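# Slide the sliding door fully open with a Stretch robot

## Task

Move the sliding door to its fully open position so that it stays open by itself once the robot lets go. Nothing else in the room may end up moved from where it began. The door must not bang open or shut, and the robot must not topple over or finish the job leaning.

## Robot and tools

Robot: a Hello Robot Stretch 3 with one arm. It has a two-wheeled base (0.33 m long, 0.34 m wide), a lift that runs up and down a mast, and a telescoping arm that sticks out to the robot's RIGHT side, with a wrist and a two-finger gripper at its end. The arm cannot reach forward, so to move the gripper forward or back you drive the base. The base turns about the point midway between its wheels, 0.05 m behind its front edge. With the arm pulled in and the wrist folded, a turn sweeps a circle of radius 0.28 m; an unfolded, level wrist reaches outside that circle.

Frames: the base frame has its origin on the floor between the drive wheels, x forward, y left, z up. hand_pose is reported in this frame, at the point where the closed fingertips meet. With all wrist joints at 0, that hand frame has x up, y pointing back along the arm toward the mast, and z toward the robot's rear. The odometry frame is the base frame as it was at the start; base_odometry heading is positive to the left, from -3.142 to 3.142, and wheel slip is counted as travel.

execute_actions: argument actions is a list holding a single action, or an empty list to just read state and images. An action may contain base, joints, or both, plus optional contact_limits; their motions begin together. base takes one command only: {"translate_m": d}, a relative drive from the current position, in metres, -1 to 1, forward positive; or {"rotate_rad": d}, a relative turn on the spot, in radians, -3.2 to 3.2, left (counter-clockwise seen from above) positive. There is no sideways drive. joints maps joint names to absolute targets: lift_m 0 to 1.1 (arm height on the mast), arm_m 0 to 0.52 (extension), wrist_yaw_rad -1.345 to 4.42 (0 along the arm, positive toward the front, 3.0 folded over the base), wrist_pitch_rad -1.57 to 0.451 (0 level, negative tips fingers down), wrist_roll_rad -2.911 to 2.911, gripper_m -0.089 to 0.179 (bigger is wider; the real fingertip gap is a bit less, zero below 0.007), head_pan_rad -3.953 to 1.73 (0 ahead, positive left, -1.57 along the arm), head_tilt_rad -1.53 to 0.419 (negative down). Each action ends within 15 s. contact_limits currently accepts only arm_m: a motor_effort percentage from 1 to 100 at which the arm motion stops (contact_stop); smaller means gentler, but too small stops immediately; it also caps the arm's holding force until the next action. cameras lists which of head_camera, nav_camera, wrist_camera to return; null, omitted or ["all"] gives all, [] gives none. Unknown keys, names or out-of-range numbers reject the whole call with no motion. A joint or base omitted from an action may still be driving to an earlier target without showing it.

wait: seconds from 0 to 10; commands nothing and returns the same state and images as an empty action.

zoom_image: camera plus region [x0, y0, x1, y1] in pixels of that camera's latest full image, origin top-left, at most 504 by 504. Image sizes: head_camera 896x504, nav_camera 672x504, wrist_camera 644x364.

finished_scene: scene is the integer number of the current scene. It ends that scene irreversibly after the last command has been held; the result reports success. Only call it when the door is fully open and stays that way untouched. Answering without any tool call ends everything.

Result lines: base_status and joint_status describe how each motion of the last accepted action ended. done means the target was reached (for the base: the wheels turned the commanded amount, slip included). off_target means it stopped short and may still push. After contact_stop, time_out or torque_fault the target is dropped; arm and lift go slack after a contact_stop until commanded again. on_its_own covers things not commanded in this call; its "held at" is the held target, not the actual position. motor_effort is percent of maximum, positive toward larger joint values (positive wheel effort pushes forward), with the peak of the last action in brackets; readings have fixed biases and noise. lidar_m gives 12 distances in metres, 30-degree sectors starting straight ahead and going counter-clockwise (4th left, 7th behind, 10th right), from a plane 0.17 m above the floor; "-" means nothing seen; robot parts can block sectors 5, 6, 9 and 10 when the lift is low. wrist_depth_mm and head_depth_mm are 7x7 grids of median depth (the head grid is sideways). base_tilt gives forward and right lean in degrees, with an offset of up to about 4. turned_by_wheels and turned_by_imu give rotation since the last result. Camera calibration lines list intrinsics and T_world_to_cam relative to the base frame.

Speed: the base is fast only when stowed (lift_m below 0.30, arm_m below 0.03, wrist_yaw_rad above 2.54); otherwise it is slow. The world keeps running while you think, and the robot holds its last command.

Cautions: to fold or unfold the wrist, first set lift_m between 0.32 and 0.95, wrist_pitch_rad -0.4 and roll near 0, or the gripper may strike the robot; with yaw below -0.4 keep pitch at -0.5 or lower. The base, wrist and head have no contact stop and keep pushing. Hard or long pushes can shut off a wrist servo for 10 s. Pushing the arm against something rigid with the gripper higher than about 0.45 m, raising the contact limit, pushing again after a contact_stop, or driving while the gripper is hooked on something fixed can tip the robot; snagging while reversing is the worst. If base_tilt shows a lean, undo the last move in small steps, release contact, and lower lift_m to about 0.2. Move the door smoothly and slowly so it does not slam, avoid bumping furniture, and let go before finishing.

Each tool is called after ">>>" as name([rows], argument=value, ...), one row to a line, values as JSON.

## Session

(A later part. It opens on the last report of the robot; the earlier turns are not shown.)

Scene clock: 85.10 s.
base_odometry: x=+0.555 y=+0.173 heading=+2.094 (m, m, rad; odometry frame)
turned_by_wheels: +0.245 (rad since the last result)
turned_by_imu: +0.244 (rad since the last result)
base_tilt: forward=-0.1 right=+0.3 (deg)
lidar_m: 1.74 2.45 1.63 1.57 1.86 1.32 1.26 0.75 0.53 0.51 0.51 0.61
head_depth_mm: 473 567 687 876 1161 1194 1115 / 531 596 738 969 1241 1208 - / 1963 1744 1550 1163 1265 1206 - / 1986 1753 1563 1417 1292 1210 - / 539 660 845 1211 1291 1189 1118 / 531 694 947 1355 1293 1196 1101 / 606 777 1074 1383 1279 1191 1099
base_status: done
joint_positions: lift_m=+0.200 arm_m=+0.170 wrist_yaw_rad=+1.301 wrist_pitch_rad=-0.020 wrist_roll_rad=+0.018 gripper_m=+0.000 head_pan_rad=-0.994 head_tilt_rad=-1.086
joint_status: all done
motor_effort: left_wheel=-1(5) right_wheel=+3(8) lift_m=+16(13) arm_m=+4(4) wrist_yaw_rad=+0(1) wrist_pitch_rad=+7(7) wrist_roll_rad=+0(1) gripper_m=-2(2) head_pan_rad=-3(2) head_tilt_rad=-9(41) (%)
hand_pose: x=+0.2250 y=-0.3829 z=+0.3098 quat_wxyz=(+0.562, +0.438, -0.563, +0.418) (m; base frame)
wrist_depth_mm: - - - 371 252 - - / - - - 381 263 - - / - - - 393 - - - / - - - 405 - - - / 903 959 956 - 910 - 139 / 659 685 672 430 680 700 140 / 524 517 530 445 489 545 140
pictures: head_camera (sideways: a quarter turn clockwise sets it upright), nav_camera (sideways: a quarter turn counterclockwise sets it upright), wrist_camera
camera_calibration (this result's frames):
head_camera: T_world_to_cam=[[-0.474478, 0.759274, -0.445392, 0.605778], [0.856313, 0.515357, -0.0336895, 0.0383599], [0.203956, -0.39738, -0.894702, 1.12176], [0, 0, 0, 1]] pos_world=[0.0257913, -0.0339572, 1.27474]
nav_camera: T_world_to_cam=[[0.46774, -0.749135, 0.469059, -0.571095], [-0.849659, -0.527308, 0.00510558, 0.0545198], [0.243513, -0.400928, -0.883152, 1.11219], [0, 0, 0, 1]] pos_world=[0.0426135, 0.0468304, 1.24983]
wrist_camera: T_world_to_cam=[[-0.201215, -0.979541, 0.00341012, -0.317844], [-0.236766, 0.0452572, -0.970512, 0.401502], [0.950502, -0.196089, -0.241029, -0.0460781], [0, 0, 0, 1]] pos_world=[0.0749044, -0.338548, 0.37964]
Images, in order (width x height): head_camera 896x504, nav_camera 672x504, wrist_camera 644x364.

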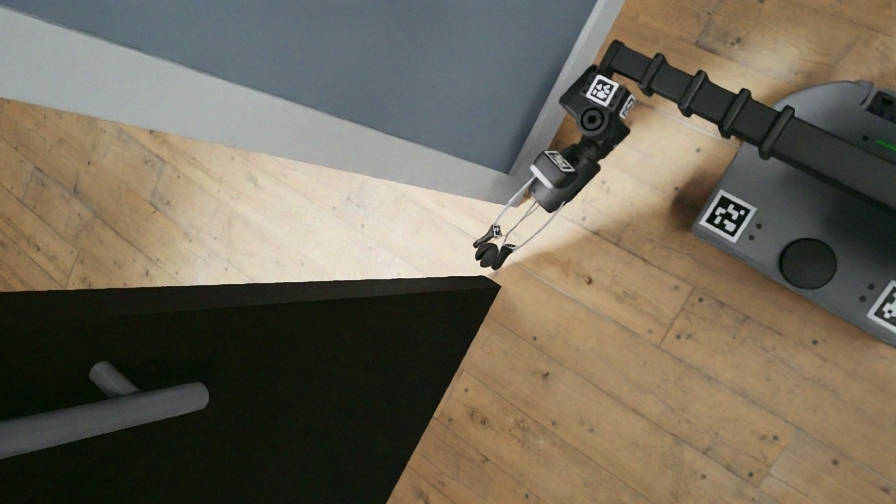

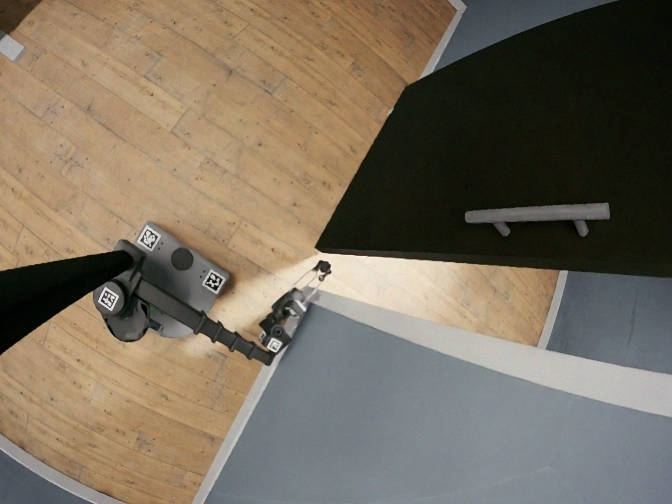

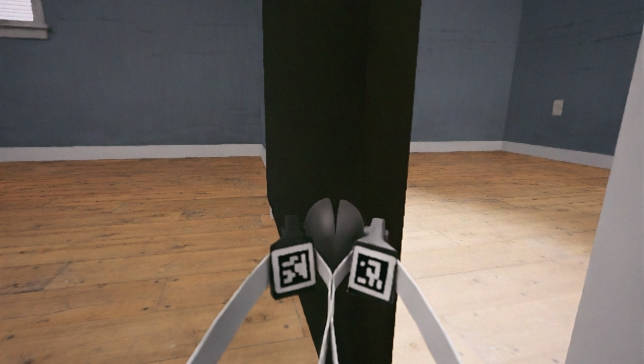

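>>> execute_actions([
  {"base":{"translate_m":0.05},"joints":{"arm_m":0.23}},
], cameras=["wrist_camera"])

>>> execute_actions([
  {"base":{"translate_m":0.12}},
])

Scene clock: 89.70 s.
base_odometry: x=+0.530 y=+0.217 heading=+2.094 (m, m, rad; odometry frame)
turned_by_wheels: +0.000 (rad since the last result)
turned_by_imu: -0.001 (rad since the last result)
base_tilt: forward=-0.1 right=+0.4 (deg)
lidar_m: 1.73 2.42 1.60 1.56 1.93 1.38 1.32 0.75 0.53 0.50 0.51 0.61
head_depth_mm: 492 549 687 872 1114 1201 1115 / 1980 1735 771 946 1271 1214 - / 1981 1744 1561 1422 1280 1209 - / 523 672 884 1312 1291 1213 - / 517 623 844 1207 1292 1187 1115 / 520 705 940 1353 1286 1196 1108 / 602 769 1071 1383 1289 1185 1103
base_status: done
joint_positions: lift_m=+0.200 arm_m=+0.230 wrist_yaw_rad=+1.301 wrist_pitch_rad=-0.020 wrist_roll_rad=+0.018 gripper_m=+0.000 head_pan_rad=-0.994 head_tilt_rad=-1.086
joint_status: all done
motor_effort: left_wheel=-1(5) right_wheel=+3(9) lift_m=+16(16) arm_m=+4(4) wrist_yaw_rad=+0(0) wrist_pitch_rad=+7(7) wrist_roll_rad=+0(0) gripper_m=-2(4) head_pan_rad=-1(3) head_tilt_rad=-9(9) (%)
hand_pose: x=+0.2250 y=-0.4429 z=+0.3098 quat_wxyz=(+0.562, +0.438, -0.563, +0.418) (m; base frame)
wrist_depth_mm: - - - 191 - - - / - - - 199 - - - / - - - 207 - - - / - - - 214 - - - / 921 949 953 - 991 970 987 / 660 673 679 234 678 706 707 / 522 524 526 250 525 527 513
pictures: wrist_camera
camera_calibration (this result's frames):
wrist_camera: T_world_to_cam=[[-0.201288, -0.979526, 0.00341013, -0.376607], [-0.236763, 0.045275, -0.970512, 0.404224], [0.950487, -0.19616, -0.241029, -0.0578693], [0, 0, 0, 1]] pos_world=[0.0749026, -0.398549, 0.37964]
Images, in order (width x height): wrist_camera 644x364.

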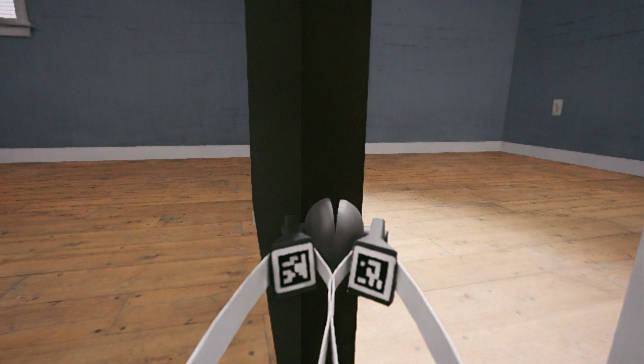

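Scene clock: 92.50 s.
base_odometry: x=+0.470 y=+0.321 heading=+2.094 (m, m, rad; odometry frame)
turned_by_wheels: +0.000 (rad since the last result)
turned_by_imu: -0.071 (rad since the last result)
base_tilt: forward=-0.1 right=+0.3 (deg)
lidar_m: 1.21 2.34 1.54 1.57 1.92 1.52 1.42 0.80 0.54 0.49 0.48 0.56
head_depth_mm: 1978 1758 709 868 1137 1197 1110 / 1962 1744 1567 1053 1262 1206 - / 1963 1735 1553 1413 1288 1216 - / 485 597 813 1158 1302 1209 - / 475 553 780 1117 1293 1190 1118 / 494 643 859 1274 1287 1185 1104 / 548 694 948 1379 1297 1191 1099
base_status: done
joint_positions: lift_m=+0.200 arm_m=+0.230 wrist_yaw_rad=+1.302 wrist_pitch_rad=-0.023 wrist_roll_rad=+0.018 gripper_m=+0.000 head_pan_rad=-0.994 head_tilt_rad=-1.088
joint_status: not commanded
motor_effort: left_wheel=+1(11) right_wheel=-1(45) lift_m=+17(16) arm_m=+3(4) wrist_yaw_rad=-1(47) wrist_pitch_rad=+8(9) wrist_roll_rad=+0(1) gripper_m=-4(8) head_pan_rad=-4(3) head_tilt_rad=-7(8) (%)
hand_pose: x=+0.2250 y=-0.4427 z=+0.3092 quat_wxyz=(+0.563, +0.439, -0.563, +0.418) (m; base frame)
wrist_depth_mm: - - 404 168 - - - / - - 473 174 - - - / - - 583 181 - - - / - - 738 189 - - - / 923 937 808 - 958 - 996 / 668 667 635 211 696 689 701 / 507 522 477 213 530 534 534
pictures: head_camera (sideways: a quarter turn clockwise sets it upright), nav_camera (sideways: a quarter turn counterclockwise sets it upright), wrist_camera
camera_calibration (this result's frames):
head_camera: T_world_to_cam=[[-0.474839, 0.759829, -0.444059, 0.604044], [0.856286, 0.515399, -0.0337416, 0.0384278], [0.20323, -0.396263, -0.895362, 1.12262], [0, 0, 0, 1]] pos_world=[0.0257692, -0.0339233, 1.27468]
nav_camera: T_world_to_cam=[[0.46812, -0.749719, 0.467744, -0.569385], [-0.849655, -0.527314, 0.0051374, 0.0544784], [0.242796, -0.399826, -0.883849, 1.1131], [0, 0, 0, 1]] pos_world=[0.0425713, 0.0468953, 1.24986]
wrist_camera: T_world_to_cam=[[-0.200268, -0.979736, 0.00325807, -0.37668], [-0.238919, 0.045612, -0.969968, 0.404097], [0.950163, -0.195032, -0.243212, -0.0567329], [0, 0, 0, 1]] pos_world=[0.0750152, -0.398543, 0.379391]
Images, in order (width x height): head_camera 896x504, nav_camera 672x504, wrist_camera 644x364.

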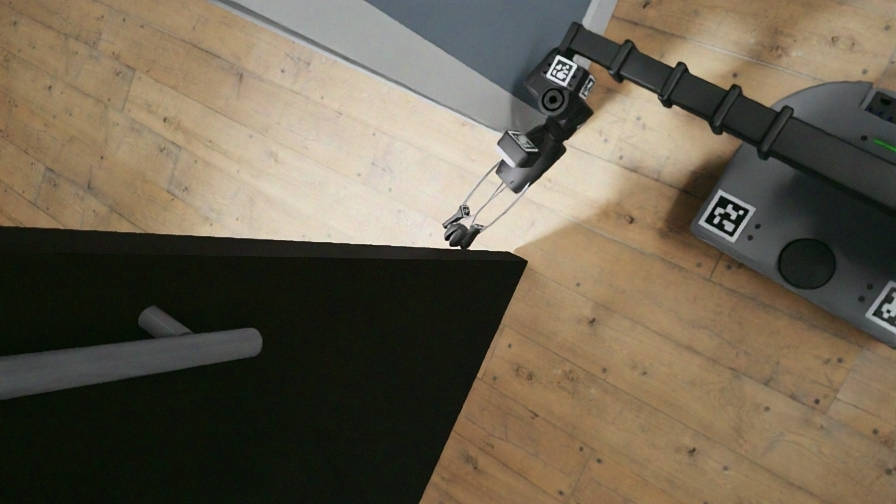

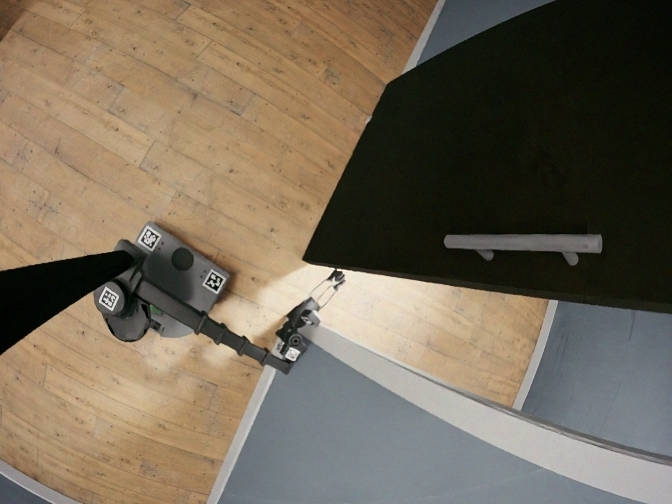

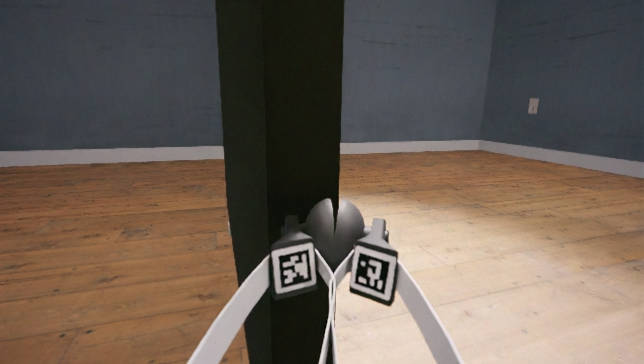

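>>> execute_actions([
  {"base":{"translate_m":-0.35},"joints":{"arm_m":0.0,"wrist_yaw_rad":1.7}},
], cameras=[])

>>> execute_actions([
  {"base":{"rotate_rad":-0.5}},
], cameras=[])

>>> execute_actions([
  {"base":{"translate_m":0.33}},
], cameras=[])

>>> execute_actions([
  {"base":{"rotate_rad":0.61},"joints":{"wrist_yaw_rad":1.3,"arm_m":0.06}},
])

Scene clock: 106.53 s.
base_odometry: x=+0.645 y=+0.017 heading=+2.094 (m, m, rad; odometry frame)
turned_by_wheels: +0.000 (rad since the last result)
turned_by_imu: -0.003 (rad since the last result)
base_tilt: forward=-0.2 right=+0.3 (deg)
lidar_m: 1.31 2.59 1.74 1.59 1.73 1.15 1.07 0.86 0.58 0.54 0.55 0.73
head_depth_mm: 503 597 728 936 1256 1199 1109 / 527 629 777 1020 1287 1216 - / 554 668 839 1120 1295 1234 - / 584 709 906 1249 1290 1191 - / 598 754 1492 1390 1302 1190 1118 / 1944 1721 1557 1391 1292 1183 1105 / 1948 1695 1088 1386 1285 1185 1103
base_status: done
joint_positions: lift_m=+0.200 arm_m=+0.000 wrist_yaw_rad=+1.700 wrist_pitch_rad=-0.023 wrist_roll_rad=+0.018 gripper_m=+0.000 head_pan_rad=-0.994 head_tilt_rad=-1.088
joint_status: all done
motor_effort: left_wheel=+2(2) right_wheel=-1(7) lift_m=+15(16) arm_m=-3(0) wrist_yaw_rad=+0(4) wrist_pitch_rad=+8(8) wrist_roll_rad=+0(0) gripper_m=-3(4) head_pan_rad=-3(3) head_tilt_rad=-8(7) (%)
hand_pose: x=+0.2322 y=-0.1126 z=+0.3092 quat_wxyz=(+0.469, +0.541, -0.465, +0.521) (m; base frame)
wrist_depth_mm: - - - - - 657 464 / - - - - - 647 466 / - - - - - 645 491 / - - - - - 646 - / 965 938 934 - 991 642 920 / 665 675 677 645 679 622 701 / 515 515 521 529 525 524 530
pictures: none
No camera images: the call's "cameras" was empty. Leave "cameras" out to get every camera's image.

Scene clock: 108.27 s.
base_odometry: x=+0.645 y=+0.017 heading=+1.594 (m, m, rad; odometry frame)
turned_by_wheels: -0.500 (rad since the last result)
turned_by_imu: -0.501 (rad since the last result)
base_tilt: forward=-0.1 right=+0.3 (deg)
lidar_m: 0.73 1.41 2.59 1.74 1.59 1.67 1.15 1.08 0.84 0.58 0.54 0.55
head_depth_mm: 537 658 848 1197 1305 1200 1112 / 534 654 839 1185 1292 1217 - / 531 648 832 1161 1288 1241 - / 526 642 820 1137 1298 1194 - / 521 634 815 1124 1300 1193 1124 / 517 628 802 1102 1291 1186 1100 / 514 624 795 1061 1285 1184 1102
base_status: done
joint_positions: lift_m=+0.200 arm_m=+0.000 wrist_yaw_rad=+1.700 wrist_pitch_rad=-0.023 wrist_roll_rad=+0.018 gripper_m=+0.000 head_pan_rad=-0.994 head_tilt_rad=-1.088
joint_status: not commanded
motor_effort: left_wheel=+3(6) right_wheel=-3(7) lift_m=+16(16) arm_m=-3(2) wrist_yaw_rad=+1(1) wrist_pitch_rad=+8(8) wrist_roll_rad=+0(0) gripper_m=-2(2) head_pan_rad=-3(3) head_tilt_rad=-8(7) (%)
hand_pose: x=+0.2322 y=-0.1125 z=+0.3092 quat_wxyz=(+0.469, +0.541, -0.465, +0.521) (m; base frame)
wrist_depth_mm: - - - 712 - 393 307 / - - - 744 - 401 307 / - - - 763 - 407 316 / - - - 800 - 408 319 / 925 950 967 - 897 419 324 / 670 675 667 640 524 421 326 / 510 519 521 526 512 420 327
pictures: none
No camera images: the call's "cameras" was empty. Leave "cameras" out to get every camera's image.

Scene clock: 112.83 s.
base_odometry: x=+0.637 y=+0.347 heading=+1.594 (m, m, rad; odometry frame)
turned_by_wheels: +0.000 (rad since the last result)
turned_by_imu: +0.001 (rad since the last result)
base_tilt: forward=-0.1 right=+0.3 (deg)
lidar_m: 0.40 0.85 2.47 1.71 2.18 2.01 1.44 1.34 0.55 0.37 0.34 0.34
head_depth_mm: 333 409 527 739 1212 1202 1114 / 330 405 522 730 1208 1211 - / 329 402 517 720 1188 1239 - / 326 398 509 705 1153 1196 - / 318 385 487 668 1263 1183 1120 / 308 375 1493 1408 1290 1186 1113 / 1832 1729 1535 1415 1143 1186 1098
base_status: done
joint_positions: lift_m=+0.200 arm_m=+0.000 wrist_yaw_rad=+1.700 wrist_pitch_rad=-0.023 wrist_roll_rad=+0.018 gripper_m=+0.000 head_pan_rad=-0.994 head_tilt_rad=-1.088
joint_status: not commanded
motor_effort: left_wheel=+2(8) right_wheel=-2(3) lift_m=+16(16) arm_m=-2(2) wrist_yaw_rad=+1(1) wrist_pitch_rad=+8(8) wrist_roll_rad=+0(0) gripper_m=-3(2) head_pan_rad=-3(3) head_tilt_rad=-8(8) (%)
hand_pose: x=+0.2322 y=-0.1125 z=+0.3092 quat_wxyz=(+0.469, +0.541, -0.465, +0.521) (m; base frame)
wrist_depth_mm: - - 723 315 - - - / - - 792 330 - - 147 / - - 849 340 - - 148 / - - 947 358 - - 150 / 920 925 821 - 986 992 151 / 661 671 667 385 699 694 154 / 513 521 524 459 533 536 156
pictures: none
No camera images: the call's "cameras" was empty. Leave "cameras" out to get every camera's image.

Scene clock: 114.77 s.
base_odometry: x=+0.637 y=+0.347 heading=+2.204 (m, m, rad; odometry frame)
turned_by_wheels: +0.610 (rad since the last result)
turned_by_imu: +0.610 (rad since the last result)
base_tilt: forward=-0.1 right=+0.3 (deg)
lidar_m: 1.12 2.49 1.71 1.72 1.90 1.40 1.35 0.49 0.36 0.34 0.40 0.41
head_depth_mm: 1981 383 442 579 786 1159 1116 / 1983 1752 1547 642 903 1161 - / 1982 1740 1549 1421 1183 1194 - / 1948 1746 1567 1420 1297 1209 - / 1945 1733 1508 934 1258 1193 1119 / 388 462 607 931 1282 1197 1104 / 387 481 643 1164 1287 1191 1099
base_status: done
joint_positions: lift_m=+0.200 arm_m=+0.060 wrist_yaw_rad=+1.301 wrist_pitch_rad=-0.023 wrist_roll_rad=+0.018 gripper_m=+0.000 head_pan_rad=-0.994 head_tilt_rad=-1.088
joint_status: all done
motor_effort: left_wheel=-1(5) right_wheel=+3(9) lift_m=+16(16) arm_m=+4(5) wrist_yaw_rad=-1(2) wrist_pitch_rad=+8(8) wrist_roll_rad=+1(0) gripper_m=-2(4) head_pan_rad=-1(2) head_tilt_rad=-8(8) (%)
hand_pose: x=+0.2250 y=-0.2727 z=+0.3092 quat_wxyz=(+0.563, +0.439, -0.563, +0.418) (m; base frame)
wrist_depth_mm: - - - 223 - - - / - - - 229 - - - / - - - 235 - - - / - - - 243 - - - / 936 969 969 - 969 975 997 / 668 665 674 255 693 707 684 / 509 526 522 265 513 538 532
pictures: head_camera (sideways: a quarter turn clockwise sets it upright), nav_camera (sideways: a quarter turn counterclockwise sets it upright), wrist_camera
camera_calibration (this result's frames):
head_camera: T_world_to_cam=[[-0.474839, 0.759829, -0.444059, 0.604044], [0.856286, 0.515399, -0.0337416, 0.0384278], [0.203229, -0.396263, -0.895362, 1.12262], [0, 0, 0, 1]] pos_world=[0.0257692, -0.0339233, 1.27468]
nav_camera: T_world_to_cam=[[0.46812, -0.74972, 0.467744, -0.569385], [-0.849655, -0.527314, 0.0051374, 0.0544784], [0.242796, -0.399826, -0.883849, 1.1131], [0, 0, 0, 1]] pos_world=[0.0425713, 0.0468953, 1.24986]
wrist_camera: T_world_to_cam=[[-0.200494, -0.97969, 0.00325845, -0.210064], [-0.238909, 0.0456666, -0.969968, 0.396352], [0.950118, -0.195251, -0.243212, -0.0236122], [0, 0, 0, 1]] pos_world=[0.0750097, -0.228508, 0.379391]
Images, in order (width x height): head_camera 896x504, nav_camera 672x504, wrist_camera 644x364.

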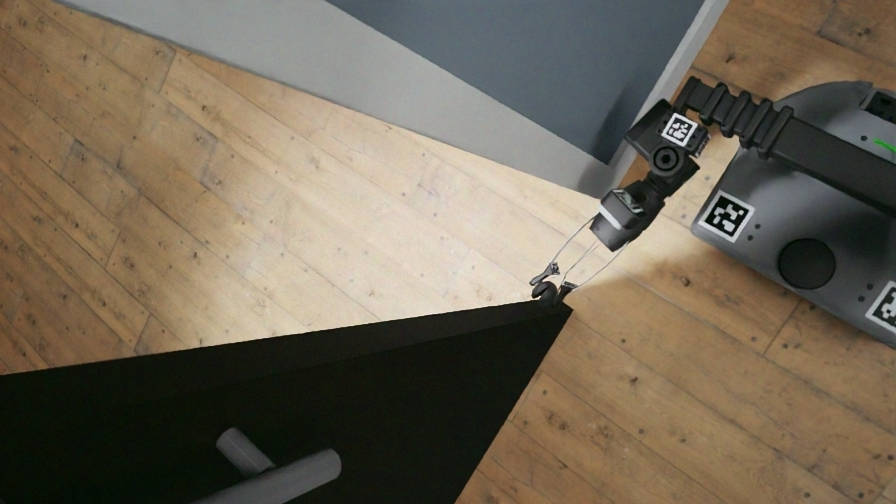

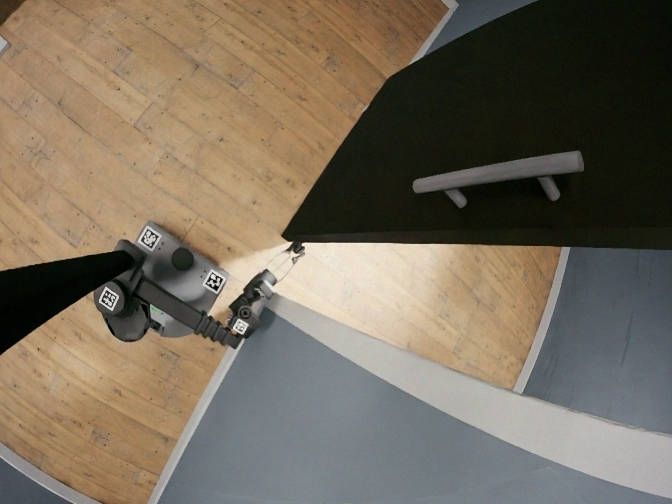

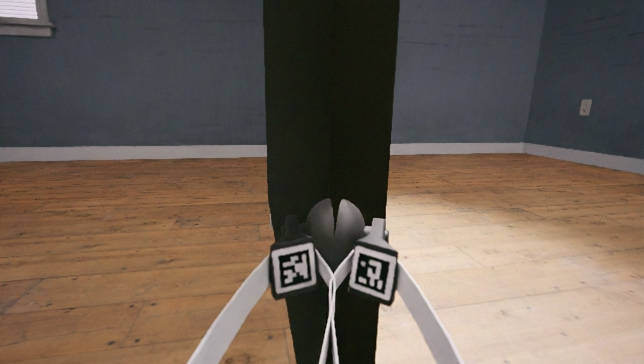

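>>> execute_actions([
  {"base":{"translate_m":0.2},"joints":{"arm_m":0.09}},
], cameras=["wrist_camera","nav_camera"])

Scene clock: 120.63 s.
base_odometry: x=+0.519 y=+0.509 heading=+2.204 (m, m, rad; odometry frame)
turned_by_wheels: +0.000 (rad since the last result)
turned_by_imu: -0.073 (rad since the last result)
base_tilt: forward=-0.1 right=+0.3 (deg)
lidar_m: 0.86 2.28 1.61 1.72 2.11 1.62 1.53 0.52 0.35 0.35 0.36 0.37
head_depth_mm: 1973 1753 1575 1433 845 1161 1105 / 1988 1734 1577 1419 1307 1186 - / 1967 1731 1566 1420 1313 1208 - / 1947 1733 1556 1405 1296 1206 - / 1967 1728 1509 848 1249 1192 1118 / 351 417 539 807 1268 1189 1103 / 343 437 493 963 1284 1188 1098
base_status: done
joint_positions: lift_m=+0.200 arm_m=+0.090 wrist_yaw_rad=+1.302 wrist_pitch_rad=-0.024 wrist_roll_rad=+0.018 gripper_m=+0.000 head_pan_rad=-0.994 head_tilt_rad=-1.088
joint_status: all done
motor_effort: left_wheel=+1(10) right_wheel=+0(45) lift_m=+16(16) arm_m=+3(9) wrist_yaw_rad=-1(46) wrist_pitch_rad=+8(9) wrist_roll_rad=+0(0) gripper_m=-3(8) head_pan_rad=-3(3) head_tilt_rad=-7(7) (%)
hand_pose: x=+0.2250 y=-0.3026 z=+0.3087 quat_wxyz=(+0.563, +0.439, -0.562, +0.417) (m; base frame)
wrist_depth_mm: - - 355 - - - - / - - 597 - - - - / - - - - - - - / - - - - - - - / 908 897 833 - 974 1000 982 / 661 672 637 620 681 685 693 / 517 514 479 487 535 542 538
pictures: nav_camera (sideways: a quarter turn counterclockwise sets it upright), wrist_camera
camera_calibration (this result's frames):
nav_camera: T_world_to_cam=[[0.468099, -0.749815, 0.467612, -0.569213], [-0.849696, -0.527248, 0.00514058, 0.0544745], [0.242693, -0.399735, -0.883919, 1.11319], [0, 0, 0, 1]] pos_world=[0.0425707, 0.0468989, 1.24986]
wrist_camera: T_world_to_cam=[[-0.200142, -0.979762, 0.00313534, -0.239444], [-0.240624, 0.0460511, -0.969525, 0.397623], [0.94976, -0.194797, -0.244971, -0.0287795], [0, 0, 0, 1]] pos_world=[0.0750886, -0.258516, 0.379206]
Images, in order (width x height): nav_camera 672x504, wrist_camera 644x364.

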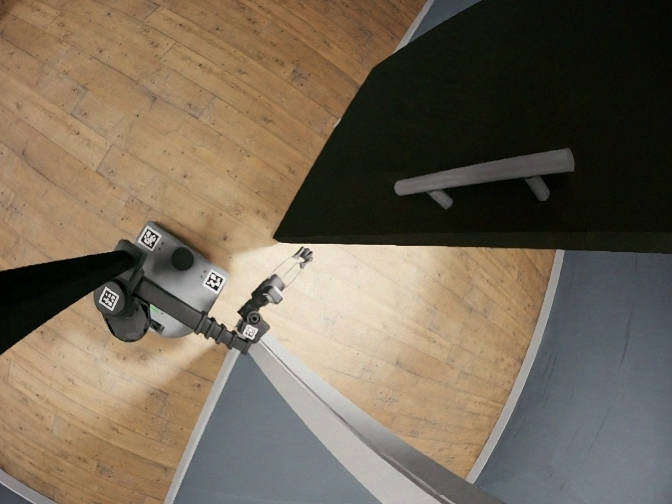

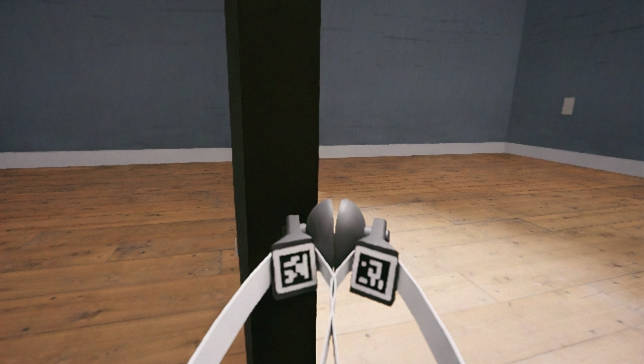

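>>> execute_actions([
  {"base":{"translate_m":-0.06},"joints":{"arm_m":0.07}},
], cameras=[])

>>> execute_actions([
  {"base":{"rotate_rad":0.07},"joints":{"gripper_m":0.09}},
], cameras=["wrist_camera"])

>>> execute_actions([
  {"base":{"translate_m":0.08}},
], cameras=["wrist_camera"])

Scene clock: 127.83 s.
base_odometry: x=+0.554 y=+0.460 heading=+2.204 (m, m, rad; odometry frame)
turned_by_wheels: +0.000 (rad since the last result)
turned_by_imu: -0.001 (rad since the last result)
base_tilt: forward=-0.2 right=+0.3 (deg)
lidar_m: 0.87 2.34 1.64 1.71 2.08 1.56 1.47 0.53 0.37 0.34 2.65 0.41
head_depth_mm: 1988 1746 1573 768 783 1160 1107 / 1975 1752 1569 1415 1028 1175 - / 1966 1752 1569 1415 1312 1199 - / 1960 1738 1549 1419 1316 1210 - / 1973 1728 1554 1403 1276 1192 1121 / 1942 1693 633 822 1278 1183 1104 / 392 455 614 979 1291 1183 1100
base_status: done
joint_positions: lift_m=+0.200 arm_m=+0.070 wrist_yaw_rad=+1.301 wrist_pitch_rad=-0.024 wrist_roll_rad=+0.018 gripper_m=+0.000 head_pan_rad=-0.994 head_tilt_rad=-1.088
joint_status: all done
motor_effort: left_wheel=+2(3) right_wheel=+0(6) lift_m=+16(16) arm_m=-3(3) wrist_yaw_rad=-1(1) wrist_pitch_rad=+8(8) wrist_roll_rad=+0(0) gripper_m=-2(3) head_pan_rad=-2(3) head_tilt_rad=-8(8) (%)
hand_pose: x=+0.2250 y=-0.2834 z=+0.3087 quat_wxyz=(+0.563, +0.439, -0.562, +0.417) (m; base frame)
wrist_depth_mm: - - - 231 - - - / - - - 238 - - - / - - - 250 - - - / - - - 259 - - - / 911 937 905 - 978 958 - / 671 663 673 286 685 681 707 / 509 512 502 295 525 536 538
pictures: none
No camera images: the call's "cameras" was empty. Leave "cameras" out to get every camera's image.

Scene clock: 129.23 s.
base_odometry: x=+0.554 y=+0.460 heading=+2.274 (m, m, rad; odometry frame)
turned_by_wheels: +0.070 (rad since the last result)
turned_by_imu: +0.070 (rad since the last result)
base_tilt: forward=-0.1 right=+0.3 (deg)
lidar_m: 1.10 2.38 1.65 1.72 2.08 1.52 1.35 0.49 0.35 0.34 0.42 0.41
head_depth_mm: 1974 1753 1577 1429 785 1159 1107 / 1985 1747 1570 1425 1292 1172 - / 1972 1737 1572 1431 1323 1203 - / 1979 1738 1554 1420 1305 1210 - / 1949 1728 1549 1021 1260 1188 1117 / 424 484 606 911 1291 1194 1103 / 381 489 646 1145 1295 1190 1101
base_status: done
joint_positions: lift_m=+0.200 arm_m=+0.070 wrist_yaw_rad=+1.301 wrist_pitch_rad=-0.024 wrist_roll_rad=+0.018 gripper_m=+0.090 head_pan_rad=-0.994 head_tilt_rad=-1.088
joint_status: all done
motor_effort: left_wheel=-1(5) right_wheel=+3(7) lift_m=+17(16) arm_m=-3(3) wrist_yaw_rad=-1(0) wrist_pitch_rad=+8(8) wrist_roll_rad=+0(0) gripper_m=-1(78) head_pan_rad=-3(2) head_tilt_rad=-7(8) (%)
hand_pose: x=+0.2250 y=-0.2834 z=+0.3088 quat_wxyz=(+0.563, +0.439, -0.562, +0.417) (m; base frame)
wrist_depth_mm: - - - 214 - - - / - - - 221 - - - / - - - 230 - - - / - - - 240 - - - / 947 906 956 252 951 999 - / 658 662 644 264 685 706 706 / 512 525 521 280 527 527 529
pictures: wrist_camera
camera_calibration (this result's frames):
wrist_camera: T_world_to_cam=[[-0.200688, -0.97965, 0.00314418, -0.220486], [-0.240475, 0.0461511, -0.969557, 0.396768], [0.949682, -0.195334, -0.244844, -0.0251727], [0, 0, 0, 1]] pos_world=[0.0750702, -0.239227, 0.379219]
Images, in order (width x height): wrist_camera 644x364.

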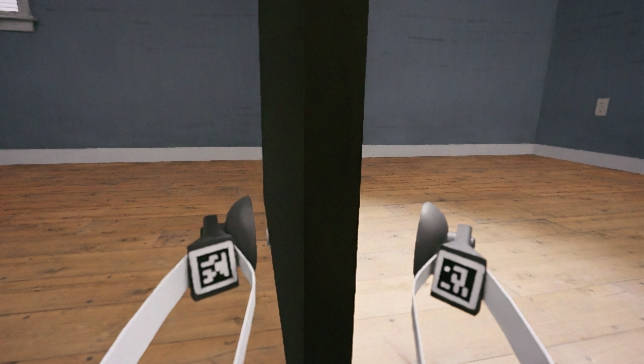

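Scene clock: 131.30 s.
base_odometry: x=+0.502 y=+0.521 heading=+2.274 (m, m, rad; odometry frame)
turned_by_wheels: +0.000 (rad since the last result)
turned_by_imu: +0.000 (rad since the last result)
base_tilt: forward=-0.2 right=+0.3 (deg)
lidar_m: 1.10 2.29 1.60 1.71 2.19 1.61 1.35 0.49 0.36 2.58 0.36 0.40
head_depth_mm: 1971 1742 1561 1416 1119 1157 1116 / 1955 1745 1563 1424 1300 1177 - / 1969 1742 1559 1415 1310 1193 - / 1974 1695 1539 1404 1299 1202 - / 340 415 535 760 1252 1191 1115 / 350 442 518 911 1294 1192 1094 / 323 383 688 1146 1284 1190 1107
base_status: done
joint_positions: lift_m=+0.200 arm_m=+0.070 wrist_yaw_rad=+1.301 wrist_pitch_rad=-0.024 wrist_roll_rad=+0.018 gripper_m=+0.090 head_pan_rad=-0.994 head_tilt_rad=-1.088
joint_status: not commanded
motor_effort: left_wheel=-1(2) right_wheel=+3(10) lift_m=+17(16) arm_m=-2(2) wrist_yaw_rad=-1(1) wrist_pitch_rad=+8(8) wrist_roll_rad=+0(0) gripper_m=+0(0) head_pan_rad=-3(1) head_tilt_rad=-8(7) (%)
hand_pose: x=+0.2250 y=-0.2834 z=+0.3088 quat_wxyz=(+0.563, +0.439, -0.562, +0.417) (m; base frame)
wrist_depth_mm: - - - 159 142 - - / - - - 162 149 - - / - - - 167 155 - - / - - - 172 161 - - / 896 956 950 178 167 958 - / 668 670 636 183 174 716 707 / 513 526 521 188 485 542 540
pictures: wrist_camera
camera_calibration (this result's frames):
wrist_camera: T_world_to_cam=[[-0.200688, -0.97965, 0.00314481, -0.220486], [-0.240466, 0.0461485, -0.96956, 0.396768], [0.949685, -0.195335, -0.244834, -0.0251761], [0, 0, 0, 1]] pos_world=[0.0750698, -0.239227, 0.37922]
Images, in order (width x height): wrist_camera 644x364.

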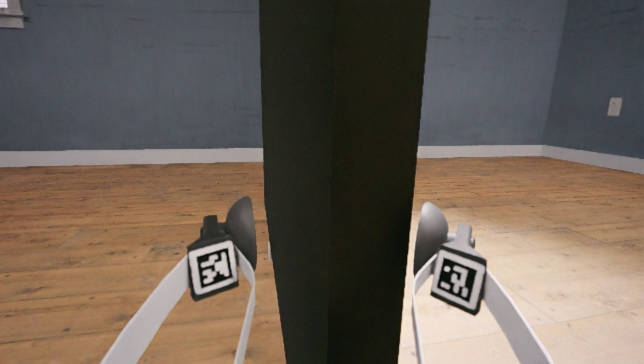

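>>> execute_actions([
  {"base":{"translate_m":0.03},"joints":{"arm_m":0.088}},
], cameras=[])

>>> execute_actions([
  {"joints":{"gripper_m":-0.01}},
], cameras=[])

>>> execute_actions([
  {"base":{"translate_m":0.25},"joints":{"head_pan_rad":-0.5,"head_tilt_rad":0.2}},
])

Scene clock: 135.80 s.
base_odometry: x=+0.483 y=+0.544 heading=+2.274 (m, m, rad; odometry frame)
turned_by_wheels: +0.000 (rad since the last result)
turned_by_imu: -0.001 (rad since the last result)
base_tilt: forward=-0.1 right=+0.3 (deg)
lidar_m: 1.09 2.26 1.59 1.72 2.24 1.64 1.35 0.49 0.37 2.58 0.34 0.40
head_depth_mm: 1980 1754 1573 1427 1304 1159 1113 / 1962 1739 1567 1425 1309 1201 - / 1970 1753 1536 1421 1316 1208 - / 338 419 562 816 1260 1209 - / 326 402 524 758 1247 1190 1122 / 325 397 476 914 1283 1191 1112 / 302 481 685 1140 1282 1195 1102
base_status: done
joint_positions: lift_m=+0.200 arm_m=+0.088 wrist_yaw_rad=+1.301 wrist_pitch_rad=-0.024 wrist_roll_rad=+0.018 gripper_m=+0.090 head_pan_rad=-0.994 head_tilt_rad=-1.088
joint_status: all done
motor_effort: left_wheel=-2(4) right_wheel=+3(9) lift_m=+16(16) arm_m=+4(2) wrist_yaw_rad=-1(1) wrist_pitch_rad=+8(8) wrist_roll_rad=+1(0) gripper_m=+0(0) head_pan_rad=-3(2) head_tilt_rad=-8(7) (%)
hand_pose: x=+0.2250 y=-0.3008 z=+0.3088 quat_wxyz=(+0.563, +0.439, -0.562, +0.417) (m; base frame)
wrist_depth_mm: - - - 107 112 - - / - - - 111 117 - - / - - - 115 122 - - / - - - 121 127 - - / 938 928 942 126 131 - 973 / 661 663 598 132 137 717 683 / 514 522 521 138 490 528 532
pictures: none
No camera images: the call's "cameras" was empty. Leave "cameras" out to get every camera's image.

Scene clock: 137.30 s.
base_odometry: x=+0.483 y=+0.544 heading=+2.274 (m, m, rad; odometry frame)
turned_by_wheels: +0.000 (rad since the last result)
turned_by_imu: +0.000 (rad since the last result)
base_tilt: forward=-0.1 right=+0.3 (deg)
lidar_m: 1.08 2.26 1.59 1.72 2.24 1.64 1.35 0.49 0.37 2.59 0.34 0.39
head_depth_mm: 1995 1737 1562 1426 1301 1155 1115 / 1985 1753 1565 1415 1297 1193 - / 1978 1734 1560 1409 1307 1202 - / 336 425 555 833 1247 1212 - / 323 399 521 752 1249 1189 1114 / 324 395 472 902 1286 1193 1105 / 298 477 678 1125 1293 1187 1100
base_status: not commanded
joint_positions: lift_m=+0.200 arm_m=+0.088 wrist_yaw_rad=+1.294 wrist_pitch_rad=-0.024 wrist_roll_rad=+0.018 gripper_m=-0.009 head_pan_rad=-0.994 head_tilt_rad=-1.088
joint_status: all done
motor_effort: left_wheel=-1(2) right_wheel=+2(3) lift_m=+17(16) arm_m=+2(4) wrist_yaw_rad=+6(10) wrist_pitch_rad=+8(8) wrist_roll_rad=+0(0) gripper_m=-28(98) head_pan_rad=-3(3) head_tilt_rad=-8(8) (%)
hand_pose: x=+0.2245 y=-0.3026 z=+0.3088 quat_wxyz=(+0.564, +0.437, -0.564, +0.415) (m; base frame)
wrist_depth_mm: - - - 106 113 - - / - - - 111 - - - / - - - 115 - - - / - - - 120 - - - / 932 929 - 125 857 996 - / 671 673 617 130 138 692 697 / 513 515 513 136 502 537 537
pictures: none
No camera images: the call's "cameras" was empty. Leave "cameras" out to get every camera's image.

Scene clock: 140.83 s.
base_odometry: x=+0.321 y=+0.735 heading=+2.274 (m, m, rad; odometry frame)
turned_by_wheels: +0.000 (rad since the last result)
turned_by_imu: -0.004 (rad since the last result)
base_tilt: forward=-0.1 right=+0.3 (deg)
lidar_m: 1.07 2.00 1.49 1.59 2.25 1.91 1.36 0.53 0.58 2.58 0.33 0.39
head_depth_mm: 345 340 336 332 327 323 319 / 394 387 382 376 370 365 360 / 457 449 441 433 426 419 412 / 546 533 522 512 502 491 482 / 679 661 640 625 610 595 581 / 895 857 832 802 778 755 733 / 1455 1511 1180 1119 1078 1026 995
base_status: done
joint_positions: lift_m=+0.200 arm_m=+0.088 wrist_yaw_rad=+1.297 wrist_pitch_rad=-0.024 wrist_roll_rad=+0.018 gripper_m=+0.007 head_pan_rad=-0.507 head_tilt_rad=+0.185
joint_status: all done
on_its_own: gripper_m is held at +0.006, not at your -0.010, by its stall guard, which is still easing
motor_effort: left_wheel=-1(3) right_wheel=+3(44) lift_m=+16(16) arm_m=+2(2) wrist_yaw_rad=+3(6) wrist_pitch_rad=+8(8) wrist_roll_rad=+0(0) gripper_m=-22(29) head_pan_rad=+4(34) head_tilt_rad=+10(62) (%)
hand_pose: x=+0.2247 y=-0.3019 z=+0.3088 quat_wxyz=(+0.564, +0.438, -0.563, +0.416) (m; base frame)
wrist_depth_mm: - - - 106 - - - / - - - 110 - - - / - - - 115 - - - / - - - 120 - - - / 924 951 - 125 880 - 998 / 664 668 609 130 137 703 706 / 517 520 513 137 501 528 538
pictures: head_camera (sideways: a quarter turn clockwise sets it upright), nav_camera (sideways: a quarter turn counterclockwise sets it upright), wrist_camera
camera_calibration (this result's frames):
head_camera: T_world_to_cam=[[0.148773, -0.063924, -0.986803, 1.30821], [0.522255, 0.852465, 0.0235145, -0.0340658], [0.839712, -0.518861, 0.160208, -0.254793], [0, 0, 0, 1]] pos_world=[0.0371183, -0.0195363, 1.33256]
nav_camera: T_world_to_cam=[[-0.171739, 0.0765475, 0.982164, -1.23659], [-0.495316, -0.868507, -0.0189205, 0.0836508], [0.851568, -0.489731, 0.187072, -0.284163], [0, 0, 0, 1]] pos_world=[0.0710463, 0.0281461, 1.26928]
wrist_camera: T_world_to_cam=[[-0.204477, -0.978866, 0.00314938, -0.237504], [-0.240201, 0.0470566, -0.969582, 0.397799], [0.948943, -0.199014, -0.244747, -0.0294911], [0, 0, 0, 1]] pos_world=[0.074973, -0.257073, 0.379229]
Images, in order (width x height): head_camera 896x504, nav_camera 672x504, wrist_camera 644x364.

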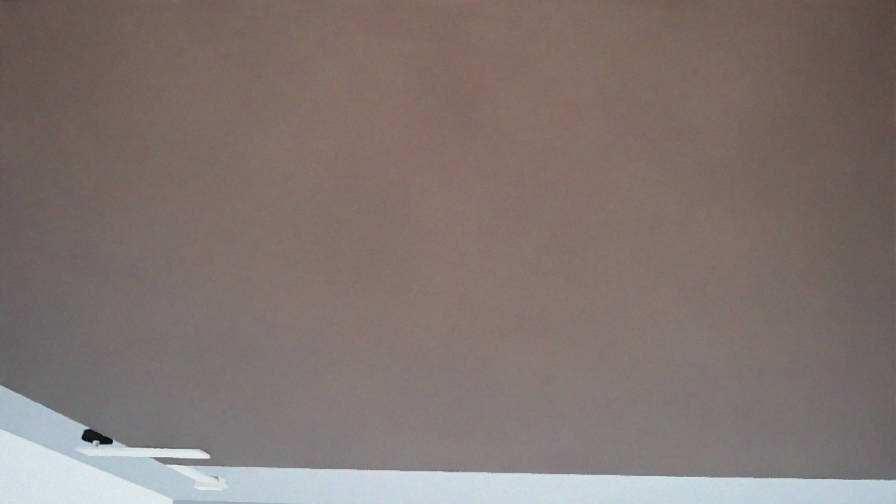

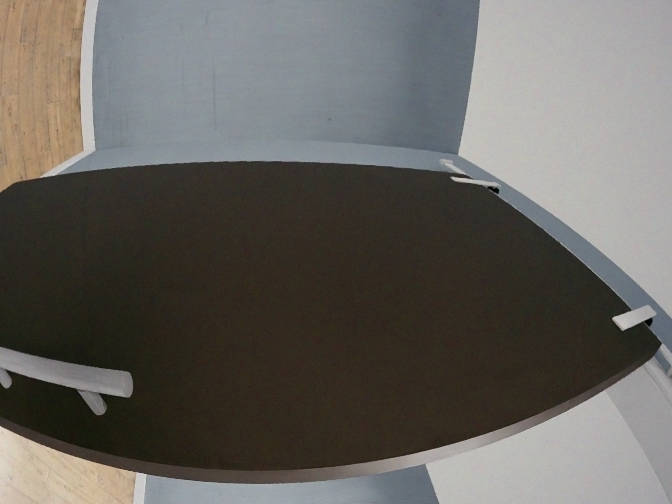

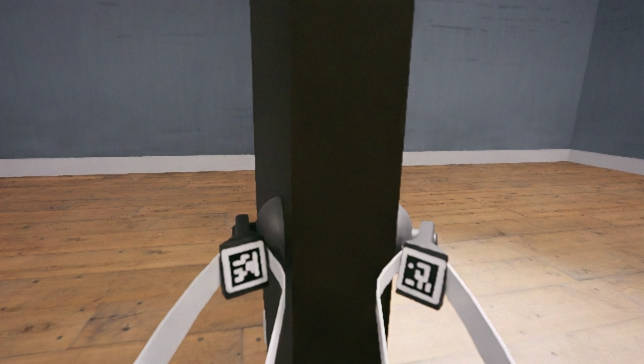

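Excellent.

>>> execute_actions([
  {"base":{"translate_m":0.2},"joints":{"gripper_m":-0.015,"head_pan_rad":-0.3}},
])

Scene clock: 146.33 s.
base_odometry: x=+0.192 y=+0.888 heading=+2.274 (m, m, rad; odometry frame)
turned_by_wheels: +0.000 (rad since the last result)
turned_by_imu: -0.004 (rad since the last result)
base_tilt: forward=-0.2 right=+0.3 (deg)
lidar_m: 1.05 1.79 1.53 1.43 1.78 2.11 1.38 0.70 2.43 2.58 0.33 0.39
head_depth_mm: 428 426 424 420 417 414 410 / 512 509 504 501 496 489 486 / 637 629 622 615 610 604 597 / 835 827 818 803 795 783 769 / 1415 1186 1173 1151 1140 1113 1086 / 1530 1787 1753 1685 1648 1594 1535 / 1512 1726 1687 1637 1574 1550 1495
base_status: done
joint_positions: lift_m=+0.200 arm_m=+0.088 wrist_yaw_rad=+1.300 wrist_pitch_rad=-0.024 wrist_roll_rad=+0.018 gripper_m=-0.004 head_pan_rad=-0.307 head_tilt_rad=+0.185
joint_status: gripper_m off_target (ended at -0.004, target -0.015); the others done
on_its_own: gripper_m is held at -0.005, not at your -0.015, by its stall guard, which is still easing
motor_effort: left_wheel=-2(4) right_wheel=+9(45) lift_m=+16(16) arm_m=+2(2) wrist_yaw_rad=+0(4) wrist_pitch_rad=+8(8) wrist_roll_rad=+0(0) gripper_m=-28(100) head_pan_rad=+4(25) head_tilt_rad=+10(9) (%)
hand_pose: x=+0.2249 y=-0.3013 z=+0.3088 quat_wxyz=(+0.563, +0.439, -0.563, +0.417) (m; base frame)
wrist_depth_mm: - - - 107 232 254 - / - - - 110 241 - - / - - - 115 249 - - / - - - 120 262 - - / 921 933 - 124 273 924 - / 666 671 611 130 137 682 704 / 510 514 516 137 306 537 535
pictures: head_camera (sideways: a quarter turn clockwise sets it upright), nav_camera (sideways: a quarter turn counterclockwise sets it upright), wrist_camera
camera_calibration (this result's frames):
head_camera: T_world_to_cam=[[0.15857, -0.0331146, -0.986792, 1.30813], [0.342492, 0.939227, 0.0235174, -0.0329729], [0.926043, -0.341697, 0.160275, -0.255406], [0, 0, 0, 1]] pos_world=[0.0403792, -0.0129841, 1.33257]
nav_camera: T_world_to_cam=[[-0.183586, 0.0409238, 0.982151, -1.2365], [-0.312903, -0.949597, -0.0189212, 0.0825391], [0.931873, -0.310792, 0.187138, -0.284739], [0, 0, 0, 1]] pos_world=[0.0641624, 0.0404868, 1.26928]
wrist_camera: T_world_to_cam=[[-0.202192, -0.979341, 0.00314714, -0.237566], [-0.240358, 0.0465078, -0.96957, 0.397664], [0.949393, -0.196795, -0.244796, -0.0289486], [0, 0, 0, 1]] pos_world=[0.0750314, -0.256849, 0.379224]
Images, in order (width x height): head_camera 896x504, nav_camera 672x504, wrist_camera 644x364.

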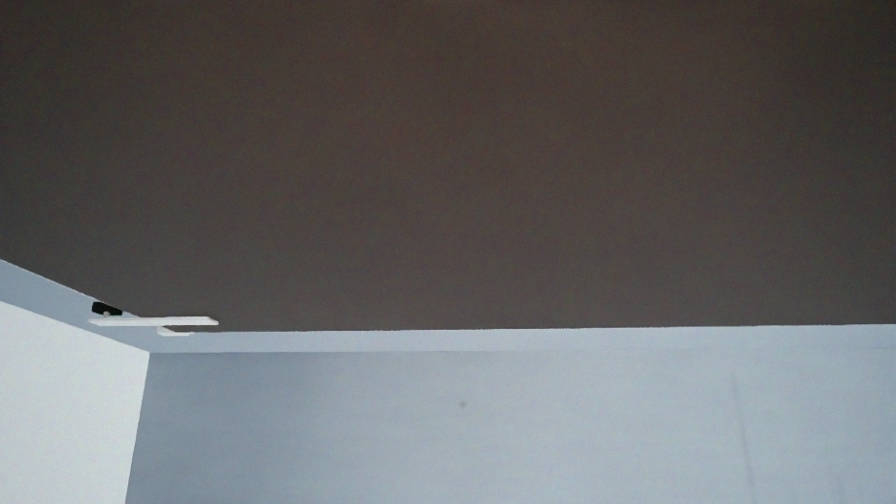

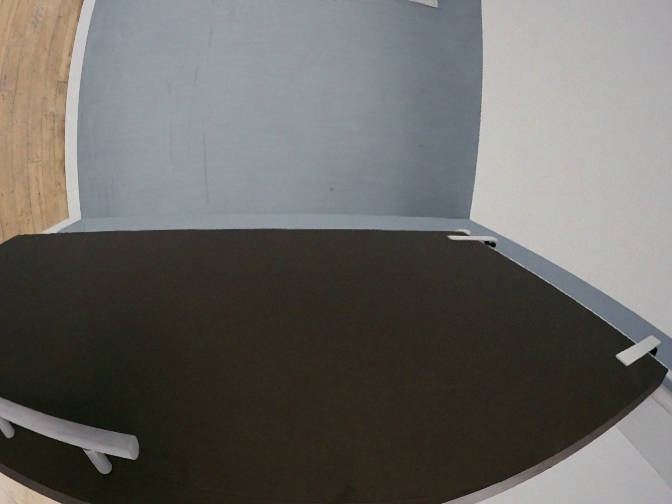

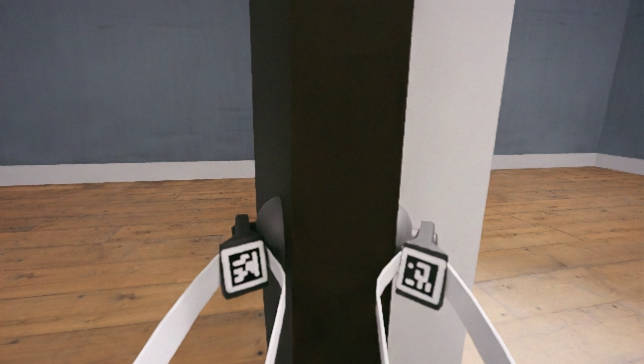

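>>> execute_actions([
  {"base":{"translate_m":0.06}},
], cameras=["head_camera"])

>>> execute_actions([
  {"base":{"translate_m":0.03}},
], cameras=["head_camera","wrist_camera"])

Scene clock: 150.27 s.
base_odometry: x=+0.153 y=+0.933 heading=+2.273 (m, m, rad; odometry frame)
turned_by_wheels: +0.000 (rad since the last result)
turned_by_imu: -0.003 (rad since the last result)
base_tilt: forward=-0.1 right=+0.3 (deg)
lidar_m: 1.05 1.73 1.58 1.42 1.80 2.17 1.39 0.75 2.45 2.58 0.33 0.39
head_depth_mm: 427 425 422 418 415 412 409 / 510 505 502 497 493 488 484 / 632 625 619 612 607 598 593 / 828 824 808 799 785 775 765 / 1392 1176 1156 1140 1118 1100 1079 / 1526 1724 1675 1636 1592 1535 1484 / 1518 1682 1611 1570 1535 1486 1449
base_status: done
joint_positions: lift_m=+0.200 arm_m=+0.088 wrist_yaw_rad=+1.302 wrist_pitch_rad=-0.024 wrist_roll_rad=+0.018 gripper_m=+0.011 head_pan_rad=-0.307 head_tilt_rad=+0.185
joint_status: not commanded
on_its_own: gripper_m is held at +0.010, not at your -0.015, by its stall guard, which is not easing now
motor_effort: left_wheel=-1(5) right_wheel=+4(45) lift_m=+17(15) arm_m=+2(2) wrist_yaw_rad=-1(4) wrist_pitch_rad=+8(9) wrist_roll_rad=+0(0) gripper_m=-21(22) head_pan_rad=+4(4) head_tilt_rad=+9(9) (%)
hand_pose: x=+0.2250 y=-0.3008 z=+0.3087 quat_wxyz=(+0.563, +0.439, -0.562, +0.417) (m; base frame)
wrist_depth_mm: - - - 107 172 186 - / - - - 111 180 192 - / - - - 115 187 203 - / - - - 120 196 212 - / 943 919 - 125 203 222 977 / 670 665 600 130 138 239 709 / 504 524 529 137 227 493 519
pictures: head_camera (sideways: a quarter turn clockwise sets it upright)
camera_calibration (this result's frames):
head_camera: T_world_to_cam=[[0.158681, -0.0331097, -0.986775, 1.30811], [0.342266, 0.939308, 0.023522, -0.0329776], [0.926107, -0.341472, 0.160383, -0.255547], [0, 0, 0, 1]] pos_world=[0.0403791, -0.012975, 1.33257]
Images, in order (width x height): head_camera 896x504.

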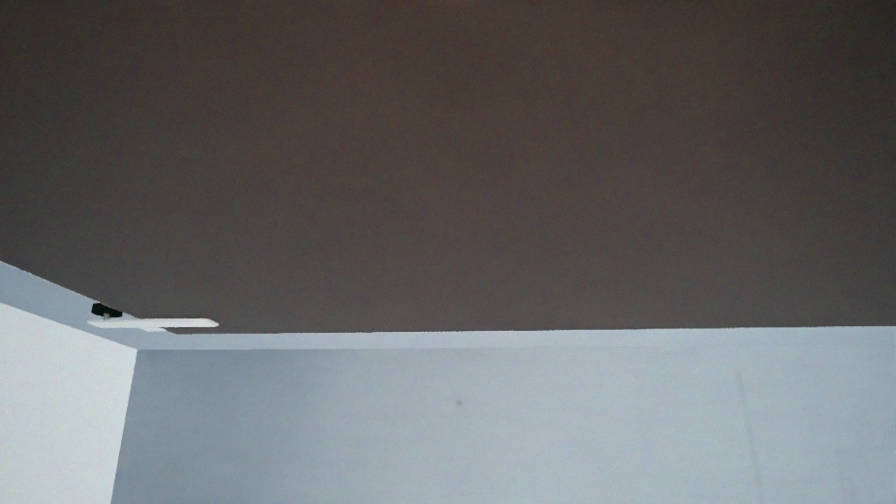

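Scene clock: 151.87 s.
base_odometry: x=+0.134 y=+0.956 heading=+2.273 (m, m, rad; odometry frame)
turned_by_wheels: -0.001 (rad since the last result)
turned_by_imu: -0.032 (rad since the last result)
base_tilt: forward=-0.2 right=+0.3 (deg)
lidar_m: 0.94 1.69 1.66 1.42 2.24 2.22 1.58 0.78 2.47 2.58 0.33 0.38
head_depth_mm: 411 408 405 401 397 394 391 / 486 481 476 473 468 463 458 / 595 587 579 575 567 559 553 / 766 755 743 731 722 712 700 / 1341 1058 1023 1006 984 969 946 / 1524 1707 1667 1619 1562 1512 1486 / 1517 1642 1591 1543 1515 1468 1428
base_status: done
joint_positions: lift_m=+0.200 arm_m=+0.088 wrist_yaw_rad=+1.315 wrist_pitch_rad=-0.026 wrist_roll_rad=+0.018 gripper_m=+0.011 head_pan_rad=-0.306 head_tilt_rad=+0.186
joint_status: not commanded
on_its_own: gripper_m is held at +0.010, not at your -0.015, by its stall guard, which is not easing now; right_wheel is at rest, and its effort (+32) is outside its rest range (-18 to +18); wrist_yaw_rad is at rest, and its effort (-14) is outside its rest range (-12 to +12)
motor_effort: left_wheel=-2(15) right_wheel=+32(44) lift_m=+16(17) arm_m=+4(4) wrist_yaw_rad=-14(14) wrist_pitch_rad=+9(9) wrist_roll_rad=+0(0) gripper_m=-22(23) head_pan_rad=+3(3) head_tilt_rad=+10(9) (%)
hand_pose: x=+0.2258 y=-0.2973 z=+0.3084 quat_wxyz=(+0.561, +0.443, -0.559, +0.421) (m; base frame)
wrist_depth_mm: - - - 111 157 169 - / - - - 116 165 177 - / - - - 120 171 186 - / - - - 126 178 194 - / 918 944 - 131 187 205 989 / 651 653 616 138 194 216 716 / 510 517 512 143 207 235 533
pictures: head_camera (sideways: a quarter turn clockwise sets it upright), wrist_camera
camera_calibration (this result's frames):
head_camera: T_world_to_cam=[[0.159405, -0.0332648, -0.986653, 1.30795], [0.341838, 0.939464, 0.0235541, -0.0330168], [0.926141, -0.34103, 0.161126, -0.256516], [0, 0, 0, 1]] pos_world=[0.0403627, -0.012953, 1.3326]
wrist_camera: T_world_to_cam=[[-0.187395, -0.98228, 0.00305473, -0.237676], [-0.242295, 0.0432097, -0.96924, 0.396733], [0.951933, -0.182371, -0.246099, -0.0250527], [0, 0, 0, 1]] pos_world=[0.0754358, -0.255176, 0.37909]
Images, in order (width x height): head_camera 896x504, wrist_camera 644x364.

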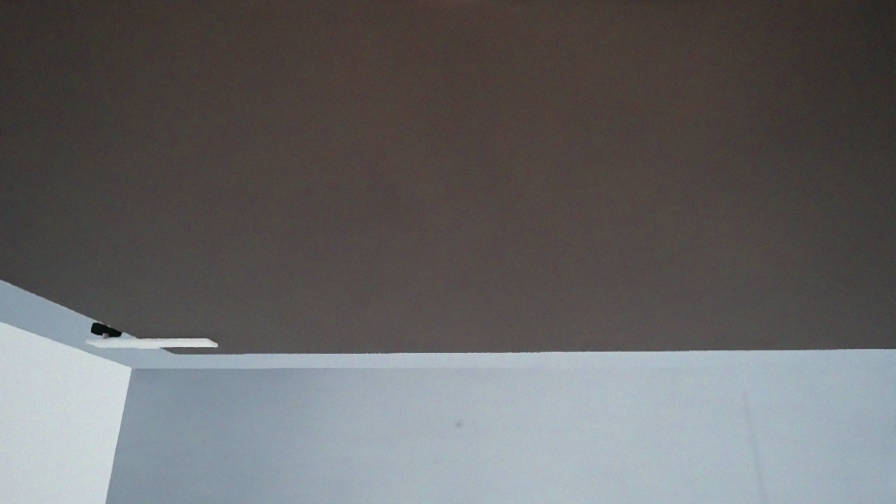

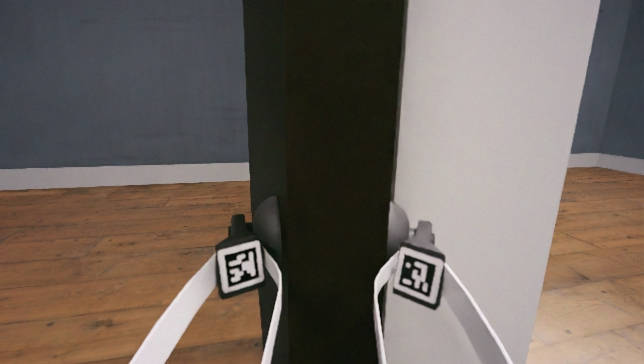

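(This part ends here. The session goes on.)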